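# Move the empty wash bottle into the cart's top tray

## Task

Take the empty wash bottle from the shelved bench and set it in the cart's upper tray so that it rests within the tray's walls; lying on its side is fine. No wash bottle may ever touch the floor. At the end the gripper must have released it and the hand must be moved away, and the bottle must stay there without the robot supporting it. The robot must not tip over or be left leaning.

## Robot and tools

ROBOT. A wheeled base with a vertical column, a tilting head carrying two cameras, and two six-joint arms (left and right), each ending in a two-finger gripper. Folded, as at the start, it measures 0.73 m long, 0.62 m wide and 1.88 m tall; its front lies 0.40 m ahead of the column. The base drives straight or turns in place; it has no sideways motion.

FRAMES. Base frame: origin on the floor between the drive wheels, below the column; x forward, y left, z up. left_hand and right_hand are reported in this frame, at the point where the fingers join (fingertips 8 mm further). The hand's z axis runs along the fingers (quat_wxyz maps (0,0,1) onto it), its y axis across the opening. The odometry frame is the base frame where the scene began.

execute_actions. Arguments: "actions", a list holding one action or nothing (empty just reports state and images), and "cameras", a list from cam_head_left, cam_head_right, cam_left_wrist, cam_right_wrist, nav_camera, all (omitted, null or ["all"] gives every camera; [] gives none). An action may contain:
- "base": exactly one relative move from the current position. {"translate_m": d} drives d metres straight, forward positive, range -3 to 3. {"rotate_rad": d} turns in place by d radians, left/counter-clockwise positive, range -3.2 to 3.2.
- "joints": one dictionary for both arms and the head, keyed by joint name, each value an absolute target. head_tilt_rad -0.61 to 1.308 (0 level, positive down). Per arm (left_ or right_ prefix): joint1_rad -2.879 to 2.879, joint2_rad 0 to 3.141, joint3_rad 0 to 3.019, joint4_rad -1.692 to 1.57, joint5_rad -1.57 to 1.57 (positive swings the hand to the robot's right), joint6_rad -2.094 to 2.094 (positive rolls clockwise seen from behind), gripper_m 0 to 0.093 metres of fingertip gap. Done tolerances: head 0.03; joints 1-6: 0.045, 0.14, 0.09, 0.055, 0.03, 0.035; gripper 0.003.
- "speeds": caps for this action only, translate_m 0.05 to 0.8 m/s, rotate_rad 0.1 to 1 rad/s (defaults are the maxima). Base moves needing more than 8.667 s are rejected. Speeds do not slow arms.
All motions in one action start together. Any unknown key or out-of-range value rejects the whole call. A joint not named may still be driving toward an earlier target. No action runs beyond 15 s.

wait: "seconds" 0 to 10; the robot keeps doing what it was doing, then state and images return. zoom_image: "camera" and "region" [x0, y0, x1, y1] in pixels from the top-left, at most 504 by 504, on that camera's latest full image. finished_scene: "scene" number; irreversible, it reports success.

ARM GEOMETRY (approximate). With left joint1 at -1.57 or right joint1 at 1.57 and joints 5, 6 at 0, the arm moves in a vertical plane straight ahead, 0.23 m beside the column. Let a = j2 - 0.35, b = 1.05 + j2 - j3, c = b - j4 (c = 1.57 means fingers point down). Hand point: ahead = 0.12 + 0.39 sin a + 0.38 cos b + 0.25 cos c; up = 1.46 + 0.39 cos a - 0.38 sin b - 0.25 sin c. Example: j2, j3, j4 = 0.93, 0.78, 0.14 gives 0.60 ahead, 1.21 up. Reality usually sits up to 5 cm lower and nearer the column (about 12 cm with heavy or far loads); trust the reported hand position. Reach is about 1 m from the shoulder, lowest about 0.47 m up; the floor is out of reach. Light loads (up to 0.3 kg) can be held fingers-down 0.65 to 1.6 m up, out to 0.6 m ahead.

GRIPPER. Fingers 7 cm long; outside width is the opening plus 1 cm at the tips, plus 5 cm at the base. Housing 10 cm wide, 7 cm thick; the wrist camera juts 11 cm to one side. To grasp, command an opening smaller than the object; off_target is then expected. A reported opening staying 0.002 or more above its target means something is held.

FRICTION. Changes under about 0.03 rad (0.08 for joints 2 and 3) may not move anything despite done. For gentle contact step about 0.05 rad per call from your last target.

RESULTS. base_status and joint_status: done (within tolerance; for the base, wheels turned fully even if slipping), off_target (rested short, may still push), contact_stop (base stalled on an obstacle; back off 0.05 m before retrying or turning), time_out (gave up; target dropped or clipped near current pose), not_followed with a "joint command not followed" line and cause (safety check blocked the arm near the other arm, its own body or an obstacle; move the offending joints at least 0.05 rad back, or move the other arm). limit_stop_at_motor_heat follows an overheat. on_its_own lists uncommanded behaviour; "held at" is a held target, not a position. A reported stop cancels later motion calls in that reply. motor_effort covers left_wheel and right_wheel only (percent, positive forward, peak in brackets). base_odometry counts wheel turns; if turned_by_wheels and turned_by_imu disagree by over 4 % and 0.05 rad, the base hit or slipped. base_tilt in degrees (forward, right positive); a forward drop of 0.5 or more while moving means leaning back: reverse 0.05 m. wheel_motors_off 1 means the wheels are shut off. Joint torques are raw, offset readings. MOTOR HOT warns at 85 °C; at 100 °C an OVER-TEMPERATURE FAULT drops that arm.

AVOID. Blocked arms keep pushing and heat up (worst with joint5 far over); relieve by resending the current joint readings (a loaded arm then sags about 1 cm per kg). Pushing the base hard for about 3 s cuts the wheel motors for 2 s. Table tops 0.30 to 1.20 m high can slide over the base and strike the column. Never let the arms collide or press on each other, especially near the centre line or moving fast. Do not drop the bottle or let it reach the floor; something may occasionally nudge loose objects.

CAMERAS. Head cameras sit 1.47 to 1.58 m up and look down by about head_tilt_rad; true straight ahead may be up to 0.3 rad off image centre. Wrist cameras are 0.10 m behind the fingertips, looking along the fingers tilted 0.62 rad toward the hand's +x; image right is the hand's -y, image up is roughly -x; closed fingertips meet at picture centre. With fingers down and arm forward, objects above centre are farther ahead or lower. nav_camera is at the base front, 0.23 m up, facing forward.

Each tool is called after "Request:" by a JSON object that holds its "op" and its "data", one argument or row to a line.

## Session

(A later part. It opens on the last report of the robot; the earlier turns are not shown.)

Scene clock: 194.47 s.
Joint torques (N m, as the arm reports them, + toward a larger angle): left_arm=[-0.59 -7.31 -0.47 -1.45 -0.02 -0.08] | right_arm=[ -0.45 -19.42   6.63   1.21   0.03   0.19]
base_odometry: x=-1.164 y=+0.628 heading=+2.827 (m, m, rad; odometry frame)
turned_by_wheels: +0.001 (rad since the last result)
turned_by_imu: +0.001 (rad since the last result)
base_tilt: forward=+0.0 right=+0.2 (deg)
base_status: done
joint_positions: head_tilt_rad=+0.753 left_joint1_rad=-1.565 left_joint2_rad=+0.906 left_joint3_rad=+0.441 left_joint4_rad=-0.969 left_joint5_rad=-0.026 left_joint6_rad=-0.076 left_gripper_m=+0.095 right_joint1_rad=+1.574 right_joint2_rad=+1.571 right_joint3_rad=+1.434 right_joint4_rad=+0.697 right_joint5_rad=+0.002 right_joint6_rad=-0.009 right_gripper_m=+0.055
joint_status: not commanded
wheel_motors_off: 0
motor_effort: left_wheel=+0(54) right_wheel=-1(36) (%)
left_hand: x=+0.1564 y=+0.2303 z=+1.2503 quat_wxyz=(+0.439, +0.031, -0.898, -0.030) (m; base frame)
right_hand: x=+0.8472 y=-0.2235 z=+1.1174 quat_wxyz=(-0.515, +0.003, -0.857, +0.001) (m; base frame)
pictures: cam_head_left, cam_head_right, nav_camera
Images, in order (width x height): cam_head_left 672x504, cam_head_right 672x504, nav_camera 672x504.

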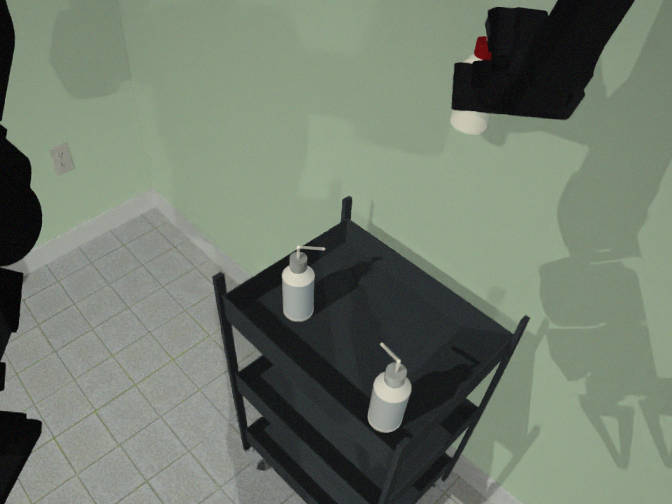

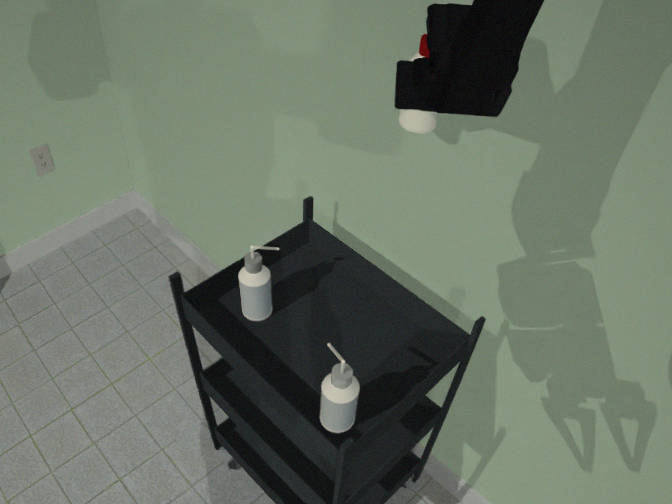

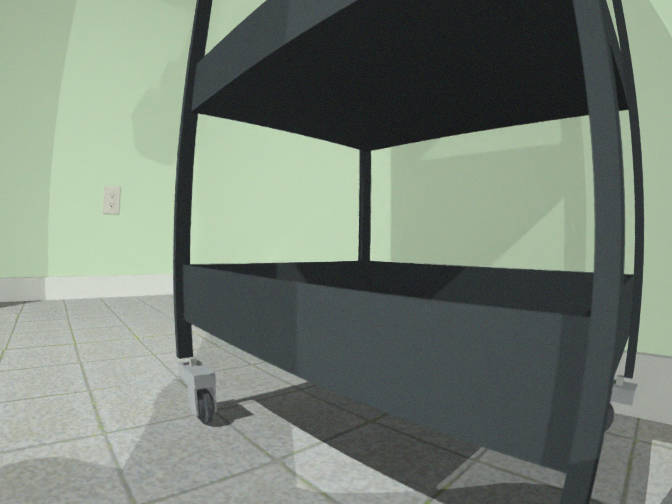

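Request:
{"op": "execute_actions", "data": {
  "actions": [
    {"base":{"translate_m":-0.12},"speeds":{"translate_m":0.2}}
  ],
  "cameras": []
}}

Request:
{"op": "execute_actions", "data": {
  "actions": [
    {"joints":{"right_joint2_rad":1.95,"right_joint3_rad":1.78,"right_joint4_rad":0.72}}
  ],
  "cameras": ["cam_head_left","cam_head_right"]
}}

Scene clock: 205.63 s.
Joint torques (N m, as the arm reports them, + toward a larger angle): left_arm=[-0.24 -7.63 -0.68 -1.41 -0.02 -0.09] | right_arm=[ -0.72 -19.48   6.67   1.26   0.     0.2 ]
base_odometry: x=-1.050 y=+0.591 heading=+2.826 (m, m, rad; odometry frame)
turned_by_wheels: -0.002 (rad since the last result)
turned_by_imu: -0.001 (rad since the last result)
base_tilt: forward=-0.1 right=+0.2 (deg)
base_status: done
joint_positions: head_tilt_rad=+0.753 left_joint1_rad=-1.565 left_joint2_rad=+0.906 left_joint3_rad=+0.440 left_joint4_rad=-0.969 left_joint5_rad=-0.026 left_joint6_rad=-0.076 left_gripper_m=+0.095 right_joint1_rad=+1.574 right_joint2_rad=+1.571 right_joint3_rad=+1.434 right_joint4_rad=+0.697 right_joint5_rad=+0.002 right_joint6_rad=-0.009 right_gripper_m=+0.055
joint_status: not commanded
wheel_motors_off: 0
motor_effort: left_wheel=-1(29) right_wheel=+0(45) (%)
left_hand: x=+0.1560 y=+0.2303 z=+1.2505 quat_wxyz=(+0.439, +0.031, -0.897, -0.030) (m; base frame)
right_hand: x=+0.8472 y=-0.2235 z=+1.1174 quat_wxyz=(-0.515, +0.003, -0.857, +0.001) (m; base frame)
pictures: none
No camera images: the call's "cameras" was empty. Leave "cameras" out to get every camera's image.

Scene clock: 207.10 s.
Joint torques (N m, as the arm reports them, + toward a larger angle): left_arm=[-0.53 -7.   -0.79 -1.37 -0.01 -0.05] | right_arm=[ -0.78 -21.9    7.52   2.66   0.01   0.19]
base_odometry: x=-1.050 y=+0.591 heading=+2.826 (m, m, rad; odometry frame)
turned_by_wheels: +0.000 (rad since the last result)
turned_by_imu: +0.000 (rad since the last result)
base_tilt: forward=-0.1 right=+0.1 (deg)
base_status: not commanded
joint_positions: head_tilt_rad=+0.753 left_joint1_rad=-1.565 left_joint2_rad=+0.906 left_joint3_rad=+0.440 left_joint4_rad=-0.969 left_joint5_rad=-0.026 left_joint6_rad=-0.076 left_gripper_m=+0.095 right_joint1_rad=+1.574 right_joint2_rad=+1.968 right_joint3_rad=+1.754 right_joint4_rad=+0.698 right_joint5_rad=+0.002 right_joint6_rad=-0.009 right_gripper_m=+0.055
joint_status: all done
wheel_motors_off: 0
motor_effort: left_wheel=-1(2) right_wheel=+1(1) (%)
left_hand: x=+0.1560 y=+0.2303 z=+1.2505 quat_wxyz=(+0.439, +0.031, -0.897, -0.030) (m; base frame)
right_hand: x=+0.8325 y=-0.2231 z=+0.9413 quat_wxyz=(-0.483, +0.003, -0.876, +0.001) (m; base frame)
pictures: cam_head_left, cam_head_right
Images, in order (width x height): cam_head_left 672x504, cam_head_right 672x504.

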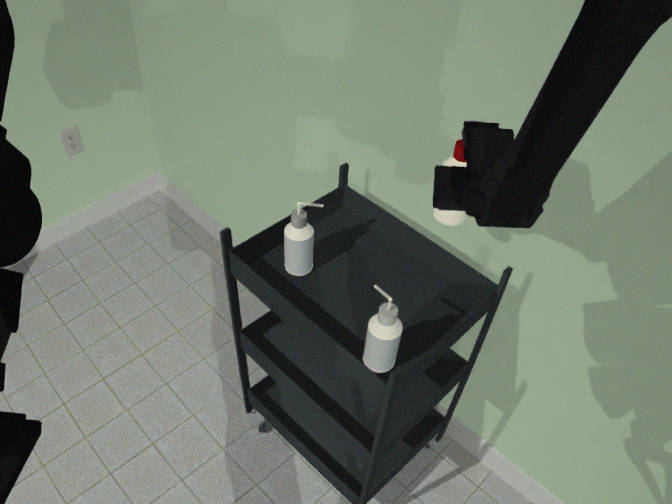

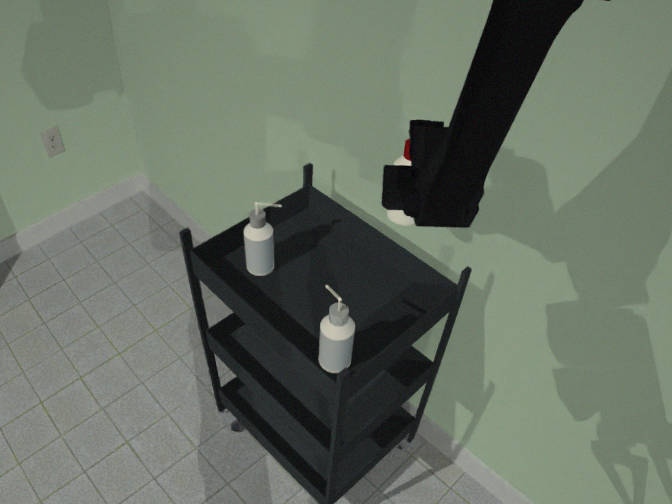

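Request:
{"op": "execute_actions", "data": {
  "actions": [
    {"base":{"translate_m":-0.1},"speeds":{"translate_m":0.2}}
  ],
  "cameras": []
}}

Request:
{"op": "execute_actions", "data": {
  "actions": [
    {"joints":{"right_joint2_rad":2.12,"right_joint3_rad":1.94,"right_joint4_rad":0.74}}
  ],
  "cameras": ["cam_head_left","cam_head_right"]
}}

Scene clock: 228.77 s.
Joint torques (N m, as the arm reports them, + toward a larger angle): left_arm=[-0.98 -7.95 -0.81 -1.36 -0.05 -0.08] | right_arm=[ -1.16 -21.59   6.91   2.54   0.     0.2 ]
base_odometry: x=-0.955 y=+0.560 heading=+2.825 (m, m, rad; odometry frame)
turned_by_wheels: -0.001 (rad since the last result)
turned_by_imu: +0.000 (rad since the last result)
base_tilt: forward=+0.0 right=+0.2 (deg)
base_status: done
joint_positions: head_tilt_rad=+0.753 left_joint1_rad=-1.565 left_joint2_rad=+0.906 left_joint3_rad=+0.440 left_joint4_rad=-0.969 left_joint5_rad=-0.026 left_joint6_rad=-0.076 left_gripper_m=+0.095 right_joint1_rad=+1.574 right_joint2_rad=+1.965 right_joint3_rad=+1.761 right_joint4_rad=+0.698 right_joint5_rad=+0.002 right_joint6_rad=-0.009 right_gripper_m=+0.055
joint_status: not commanded
wheel_motors_off: 0
motor_effort: left_wheel=-1(44) right_wheel=+0(37) (%)
left_hand: x=+0.1560 y=+0.2303 z=+1.2505 quat_wxyz=(+0.439, +0.031, -0.897, -0.030) (m; base frame)
right_hand: x=+0.8372 y=-0.2231 z=+0.9456 quat_wxyz=(-0.487, +0.003, -0.873, +0.001) (m; base frame)
pictures: none
No camera images: the call's "cameras" was empty. Leave "cameras" out to get every camera's image.

Scene clock: 229.83 s.
Joint torques (N m, as the arm reports them, + toward a larger angle): left_arm=[-0.93 -7.04 -0.7  -1.32 -0.02 -0.05] | right_arm=[ -0.81 -20.88   6.58   2.81   0.02   0.2 ]
base_odometry: x=-0.955 y=+0.560 heading=+2.825 (m, m, rad; odometry frame)
turned_by_wheels: +0.000 (rad since the last result)
turned_by_imu: +0.000 (rad since the last result)
base_tilt: forward=+0.0 right=+0.2 (deg)
base_status: not commanded
joint_positions: head_tilt_rad=+0.753 left_joint1_rad=-1.565 left_joint2_rad=+0.906 left_joint3_rad=+0.440 left_joint4_rad=-0.969 left_joint5_rad=-0.026 left_joint6_rad=-0.076 left_gripper_m=+0.095 right_joint1_rad=+1.574 right_joint2_rad=+2.129 right_joint3_rad=+1.925 right_joint4_rad=+0.715 right_joint5_rad=+0.002 right_joint6_rad=-0.009 right_gripper_m=+0.055
joint_status: all done
wheel_motors_off: 0
motor_effort: left_wheel=-1(1) right_wheel=+0(1) (%)
left_hand: x=+0.1560 y=+0.2303 z=+1.2505 quat_wxyz=(+0.439, +0.031, -0.897, -0.030) (m; base frame)
right_hand: x=+0.8312 y=-0.2229 z=+0.8866 quat_wxyz=(-0.494, +0.003, -0.869, +0.001) (m; base frame)
pictures: cam_head_left, cam_head_right
Images, in order (width x height): cam_head_left 672x504, cam_head_right 672x504.

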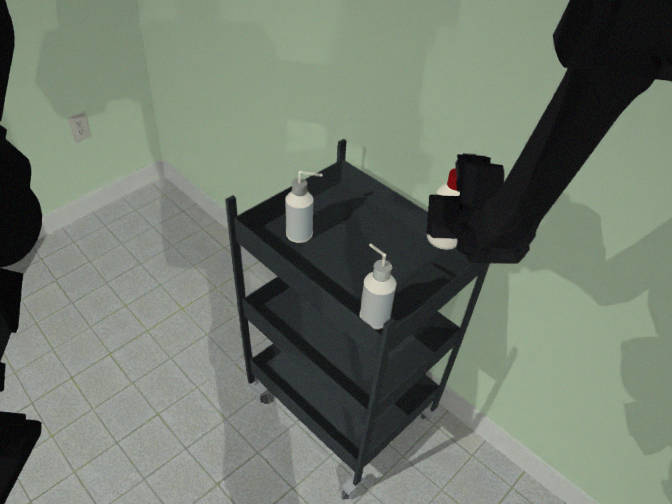

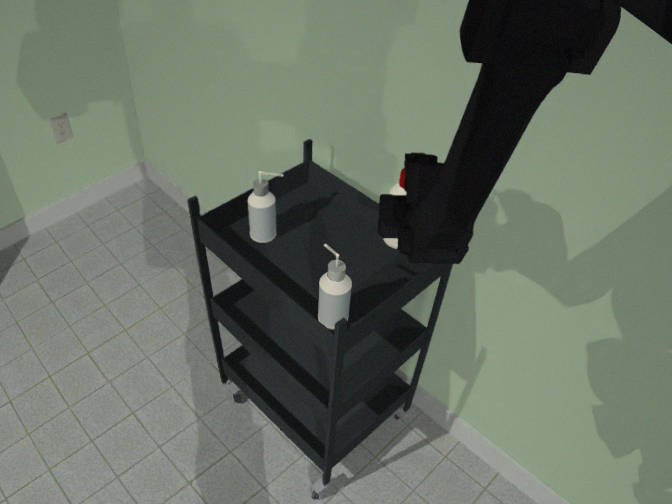

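Request:
{"op": "zoom_image", "data": {
  "camera": "cam_head_left",
  "region": [320, 160, 520, 340]
}}

Request:
{"op": "zoom_image", "data": {
  "camera": "cam_head_right",
  "region": [270, 160, 470, 340]
}}

Region (320, 160, 520, 340) of cam_head_left's 672x504 image, scaled by 2.520, with more detail than that image has; it fills the top 454 rows of this view, and the rest is white.

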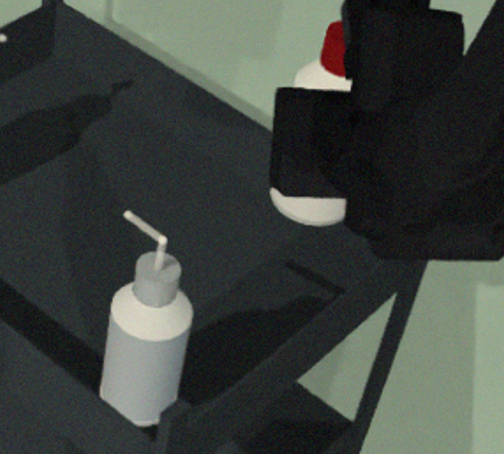

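Region (270, 160, 470, 340) of cam_head_right's 672x504 image, scaled by 2.520, with more detail than that image has; it fills the top 454 rows of this view, and the rest is white.

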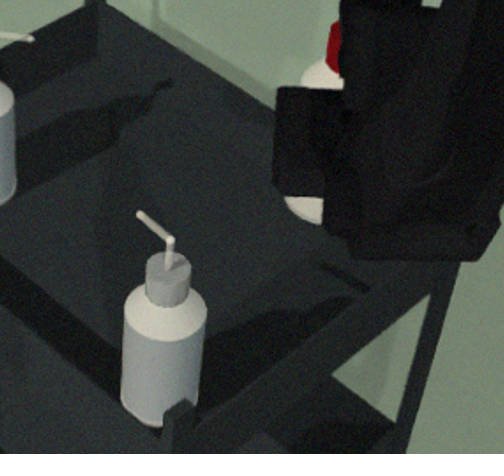

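Request:
{"op": "execute_actions", "data": {
  "actions": [
    {"base":{"rotate_rad":0.025}}
  ],
  "cameras": []
}}

Request:
{"op": "execute_actions", "data": {
  "actions": [
    {"base":{"translate_m":0.08},"speeds":{"translate_m":0.15}}
  ],
  "cameras": []
}}

Request:
{"op": "execute_actions", "data": {
  "actions": [
    {"joints":{"right_joint2_rad":2.25,"right_joint3_rad":2.07,"right_joint4_rad":0.75}}
  ],
  "cameras": ["cam_head_left","cam_head_right"]
}}

Scene clock: 286.27 s.
Joint torques (N m, as the arm reports them, + toward a larger angle): left_arm=[-0.62 -7.73 -0.54 -1.48 -0.01 -0.05] | right_arm=[ -0.56 -20.77   6.48   2.75   0.01   0.19]
base_odometry: x=-0.955 y=+0.560 heading=+2.849 (m, m, rad; odometry frame)
turned_by_wheels: +0.024 (rad since the last result)
turned_by_imu: +0.024 (rad since the last result)
base_tilt: forward=-0.1 right=+0.2 (deg)
base_status: done
joint_positions: head_tilt_rad=+0.753 left_joint1_rad=-1.565 left_joint2_rad=+0.906 left_joint3_rad=+0.440 left_joint4_rad=-0.969 left_joint5_rad=-0.026 left_joint6_rad=-0.076 left_gripper_m=+0.095 right_joint1_rad=+1.573 right_joint2_rad=+2.129 right_joint3_rad=+1.925 right_joint4_rad=+0.715 right_joint5_rad=+0.002 right_joint6_rad=-0.009 right_gripper_m=+0.055
joint_status: not commanded
wheel_motors_off: 0
motor_effort: left_wheel=-1(41) right_wheel=+0(31) (%)
left_hand: x=+0.1558 y=+0.2303 z=+1.2505 quat_wxyz=(+0.439, +0.031, -0.897, -0.030) (m; base frame)
right_hand: x=+0.8312 y=-0.2236 z=+0.8866 quat_wxyz=(-0.494, +0.003, -0.869, +0.002) (m; base frame)
pictures: none
No camera images: the call's "cameras" was empty. Leave "cameras" out to get every camera's image.

Scene clock: 287.53 s.
Joint torques (N m, as the arm reports them, + toward a larger angle): left_arm=[-0.43 -7.35 -0.91 -1.5  -0.03 -0.1 ] | right_arm=[ -0.49 -20.9    6.51   2.79   0.02   0.21]
base_odometry: x=-1.032 y=+0.583 heading=+2.849 (m, m, rad; odometry frame)
turned_by_wheels: +0.001 (rad since the last result)
turned_by_imu: +0.001 (rad since the last result)
base_tilt: forward=-0.1 right=+0.1 (deg)
base_status: done
joint_positions: head_tilt_rad=+0.753 left_joint1_rad=-1.565 left_joint2_rad=+0.906 left_joint3_rad=+0.442 left_joint4_rad=-0.969 left_joint5_rad=-0.026 left_joint6_rad=-0.076 left_gripper_m=+0.095 right_joint1_rad=+1.573 right_joint2_rad=+2.129 right_joint3_rad=+1.925 right_joint4_rad=+0.715 right_joint5_rad=+0.002 right_joint6_rad=-0.009 right_gripper_m=+0.055
joint_status: not commanded
wheel_motors_off: 0
motor_effort: left_wheel=+0(49) right_wheel=+0(42) (%)
left_hand: x=+0.1573 y=+0.2303 z=+1.2501 quat_wxyz=(+0.438, +0.031, -0.898, -0.030) (m; base frame)
right_hand: x=+0.8316 y=-0.2236 z=+0.8870 quat_wxyz=(-0.495, +0.003, -0.869, +0.002) (m; base frame)
pictures: none
No camera images: the call's "cameras" was empty. Leave "cameras" out to get every camera's image.

Scene clock: 288.63 s.
Joint torques (N m, as the arm reports them, + toward a larger angle): left_arm=[-0.93 -7.32 -0.83 -1.51 -0.02 -0.06] | right_arm=[ -0.7  -20.07   6.82   2.8    0.     0.2 ]
base_odometry: x=-1.032 y=+0.583 heading=+2.849 (m, m, rad; odometry frame)
turned_by_wheels: +0.000 (rad since the last result)
turned_by_imu: +0.000 (rad since the last result)
base_tilt: forward=-0.1 right=+0.1 (deg)
base_status: not commanded
joint_positions: head_tilt_rad=+0.753 left_joint1_rad=-1.565 left_joint2_rad=+0.906 left_joint3_rad=+0.442 left_joint4_rad=-0.969 left_joint5_rad=-0.026 left_joint6_rad=-0.076 left_gripper_m=+0.095 right_joint1_rad=+1.573 right_joint2_rad=+2.253 right_joint3_rad=+2.052 right_joint4_rad=+0.723 right_joint5_rad=+0.002 right_joint6_rad=-0.009 right_gripper_m=+0.055
joint_status: all done
wheel_motors_off: 0
motor_effort: left_wheel=+1(1) right_wheel=-1(1) (%)
left_hand: x=+0.1573 y=+0.2303 z=+1.2501 quat_wxyz=(+0.438, +0.031, -0.898, -0.030) (m; base frame)
right_hand: x=+0.8206 y=-0.2235 z=+0.8432 quat_wxyz=(-0.499, +0.003, -0.867, +0.002) (m; base frame)
pictures: cam_head_left, cam_head_right
Images, in order (width x height): cam_head_left 672x504, cam_head_right 672x504.

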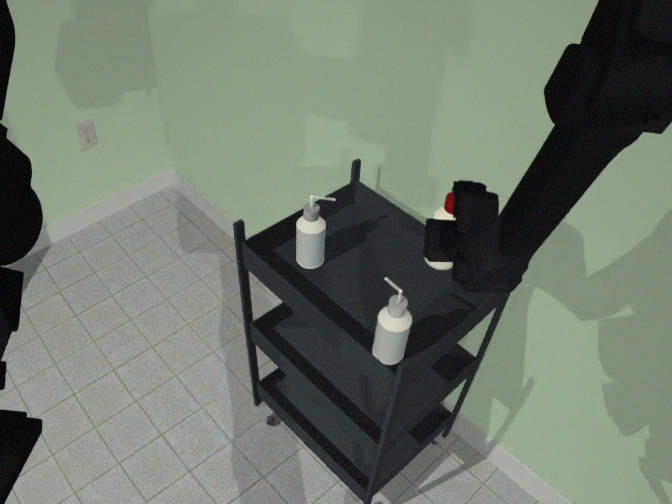

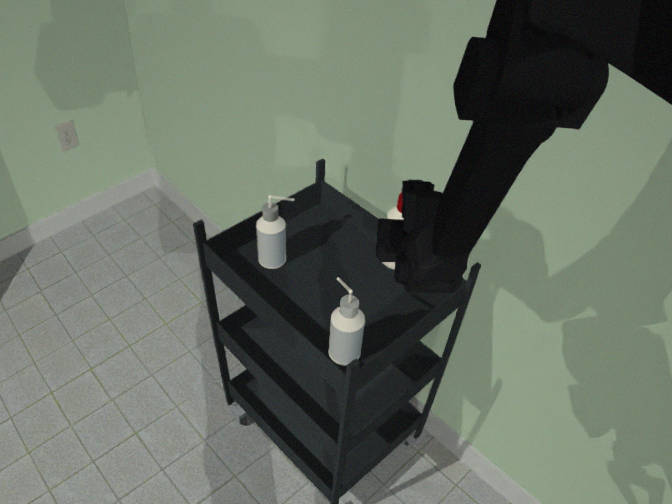

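Request:
{"op": "execute_actions", "data": {
  "actions": [
    {"joints":{"right_joint2_rad":2.39,"right_joint3_rad":2.22,"right_joint4_rad":0.76}}
  ],
  "cameras": ["cam_head_left","cam_head_right"]
}}

Scene clock: 294.73 s.
Joint torques (N m, as the arm reports them, + toward a larger angle): left_arm=[-0.56 -7.11 -0.8  -1.46 -0.05 -0.06] | right_arm=[ -0.71 -19.59   7.21   2.79   0.02   0.23]
base_odometry: x=-1.032 y=+0.583 heading=+2.849 (m, m, rad; odometry frame)
turned_by_wheels: +0.000 (rad since the last result)
turned_by_imu: +0.001 (rad since the last result)
base_tilt: forward=-0.1 right=+0.1 (deg)
base_status: not commanded
joint_positions: head_tilt_rad=+0.753 left_joint1_rad=-1.565 left_joint2_rad=+0.906 left_joint3_rad=+0.442 left_joint4_rad=-0.969 left_joint5_rad=-0.026 left_joint6_rad=-0.076 left_gripper_m=+0.095 right_joint1_rad=+1.573 right_joint2_rad=+2.396 right_joint3_rad=+2.198 right_joint4_rad=+0.733 right_joint5_rad=+0.002 right_joint6_rad=-0.009 right_gripper_m=+0.055
joint_status: all done
wheel_motors_off: 0
motor_effort: left_wheel=+1(1) right_wheel=-1(2) (%)
left_hand: x=+0.1573 y=+0.2303 z=+1.2501 quat_wxyz=(+0.438, +0.031, -0.898, -0.030) (m; base frame)
right_hand: x=+0.8019 y=-0.2234 z=+0.7963 quat_wxyz=(-0.505, +0.003, -0.863, +0.002) (m; base frame)
pictures: cam_head_left, cam_head_right
Images, in order (width x height): cam_head_left 672x504, cam_head_right 672x504.

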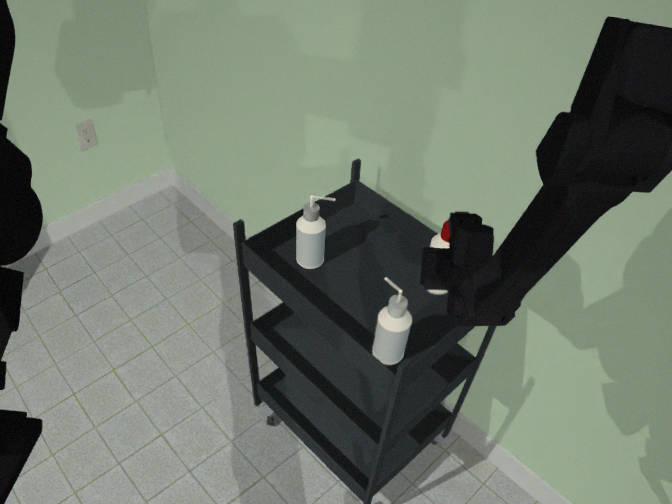

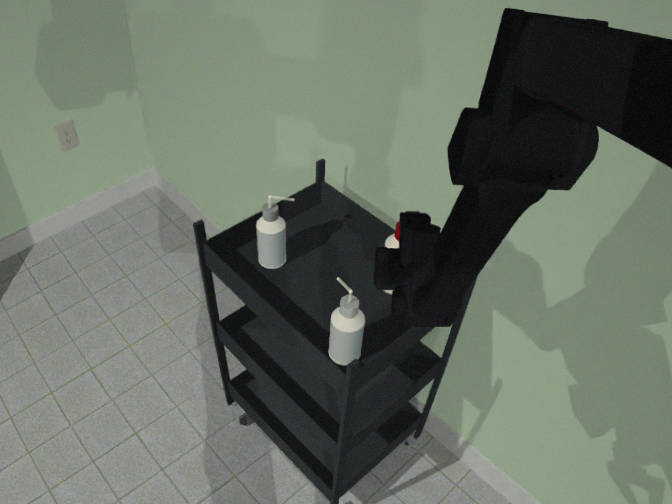

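Request:
{"op": "execute_actions", "data": {
  "actions": [
    {"joints":{"right_gripper_m":0.085}}
  ],
  "cameras": ["cam_head_left","cam_right_wrist"]
}}

Scene clock: 308.03 s.
Joint torques (N m, as the arm reports them, + toward a larger angle): left_arm=[-0.29 -7.08 -0.85 -1.23 -0.04 -0.06] | right_arm=[ -0.31 -19.15   7.25   2.85   0.03   0.2 ]
base_odometry: x=-1.032 y=+0.583 heading=+2.849 (m, m, rad; odometry frame)
turned_by_wheels: +0.000 (rad since the last result)
turned_by_imu: +0.001 (rad since the last result)
base_tilt: forward=-0.1 right=+0.2 (deg)
base_status: not commanded
joint_positions: head_tilt_rad=+0.753 left_joint1_rad=-1.565 left_joint2_rad=+0.906 left_joint3_rad=+0.442 left_joint4_rad=-0.969 left_joint5_rad=-0.026 left_joint6_rad=-0.076 left_gripper_m=+0.095 right_joint1_rad=+1.573 right_joint2_rad=+2.396 right_joint3_rad=+2.198 right_joint4_rad=+0.733 right_joint5_rad=+0.002 right_joint6_rad=-0.009 right_gripper_m=+0.085
joint_status: all done
wheel_motors_off: 0
motor_effort: left_wheel=+1(1) right_wheel=-2(2) (%)
left_hand: x=+0.1573 y=+0.2303 z=+1.2501 quat_wxyz=(+0.438, +0.031, -0.898, -0.030) (m; base frame)
right_hand: x=+0.8019 y=-0.2234 z=+0.7963 quat_wxyz=(-0.505, +0.003, -0.863, +0.002) (m; base frame)
pictures: cam_head_left, cam_right_wrist
Images, in order (width x height): cam_head_left 672x504, cam_right_wrist 504x504.

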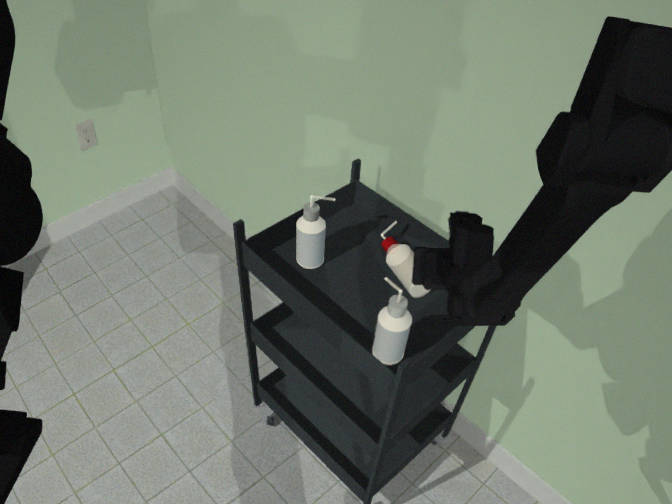

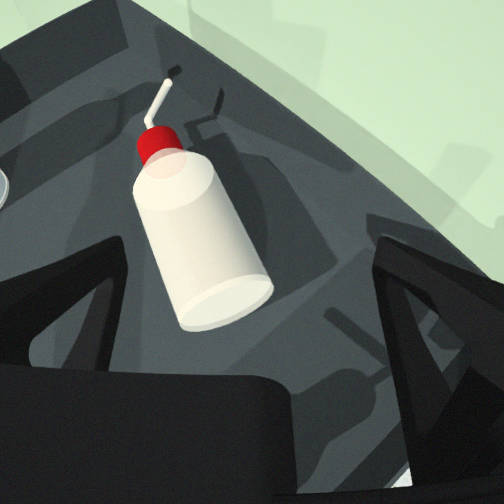

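It lay down inside the tray. Raise the arm and back away.

Request:
{"op": "execute_actions", "data": {
  "actions": [
    {"joints":{"right_joint2_rad":1.576,"right_joint3_rad":1.444,"right_joint4_rad":0.682}}
  ],
  "cameras": []
}}

Request:
{"op": "execute_actions", "data": {
  "actions": [
    {"base":{"translate_m":-0.5},"joints":{"right_joint2_rad":0.92,"right_joint3_rad":0.4,"right_joint4_rad":-0.98}}
  ],
  "cameras": ["cam_head_left"]
}}

Scene clock: 318.63 s.
Joint torques (N m, as the arm reports them, + toward a larger angle): left_arm=[-0.75 -6.95 -0.89 -1.45 -0.01 -0.07] | right_arm=[ -0.88 -19.79   6.02   1.32   0.01   0.2 ]
base_odometry: x=-1.032 y=+0.583 heading=+2.849 (m, m, rad; odometry frame)
turned_by_wheels: +0.000 (rad since the last result)
turned_by_imu: +0.001 (rad since the last result)
base_tilt: forward=-0.1 right=+0.1 (deg)
base_status: not commanded
joint_positions: head_tilt_rad=+0.753 left_joint1_rad=-1.565 left_joint2_rad=+0.906 left_joint3_rad=+0.442 left_joint4_rad=-0.969 left_joint5_rad=-0.026 left_joint6_rad=-0.076 left_gripper_m=+0.095 right_joint1_rad=+1.573 right_joint2_rad=+1.572 right_joint3_rad=+1.443 right_joint4_rad=+0.693 right_joint5_rad=+0.002 right_joint6_rad=-0.009 right_gripper_m=+0.085
joint_status: all done
wheel_motors_off: 0
motor_effort: left_wheel=+2(2) right_wheel=-2(2) (%)
left_hand: x=+0.1573 y=+0.2303 z=+1.2501 quat_wxyz=(+0.438, +0.031, -0.898, -0.030) (m; base frame)
right_hand: x=+0.8506 y=-0.2241 z=+1.1194 quat_wxyz=(-0.517, +0.003, -0.856, +0.002) (m; base frame)
pictures: none
No camera images: the call's "cameras" was empty. Leave "cameras" out to get every camera's image.

Scene clock: 321.00 s.
Joint torques (N m, as the arm reports them, + toward a larger angle): left_arm=[-0.23 -7.67 -0.7  -1.28 -0.04 -0.07] | right_arm=[-0.6  -5.51 -0.63 -2.17  0.02  0.19]
base_odometry: x=-0.553 y=+0.439 heading=+2.850 (m, m, rad; odometry frame)
turned_by_wheels: +0.001 (rad since the last result)
turned_by_imu: +0.001 (rad since the last result)
base_tilt: forward=+0.0 right=+0.2 (deg)
base_status: done
joint_positions: head_tilt_rad=+0.753 left_joint1_rad=-1.565 left_joint2_rad=+0.906 left_joint3_rad=+0.439 left_joint4_rad=-0.969 left_joint5_rad=-0.026 left_joint6_rad=-0.076 left_gripper_m=+0.095 right_joint1_rad=+1.573 right_joint2_rad=+0.919 right_joint3_rad=+0.396 right_joint4_rad=-0.961 right_joint5_rad=+0.002 right_joint6_rad=-0.009 right_gripper_m=+0.085
joint_status: all done
wheel_motors_off: 0
motor_effort: left_wheel=+0(53) right_wheel=+0(45) (%)
left_hand: x=+0.1552 y=+0.2303 z=+1.2507 quat_wxyz=(+0.440, +0.031, -0.897, -0.030) (m; base frame)
right_hand: x=+0.1310 y=-0.2253 z=+1.2569 quat_wxyz=(+0.462, +0.005, -0.887, -0.002) (m; base frame)
pictures: cam_head_left
Images, in order (width x height): cam_head_left 672x504.

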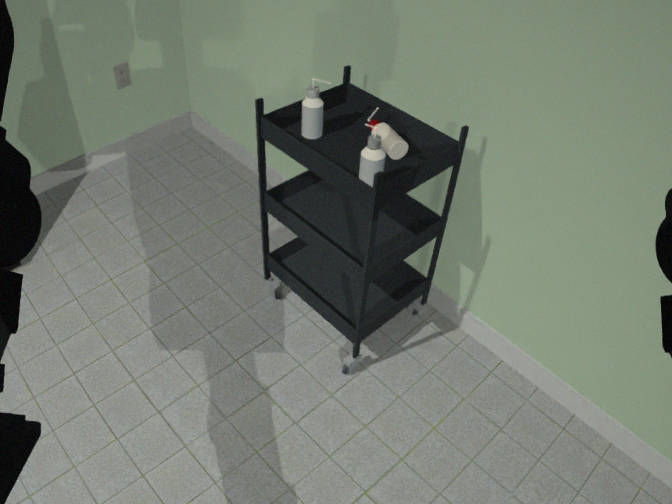

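Request:
{"op": "finished_scene", "data": {
  "scene": 1
}}

The scene is finished: the task was done.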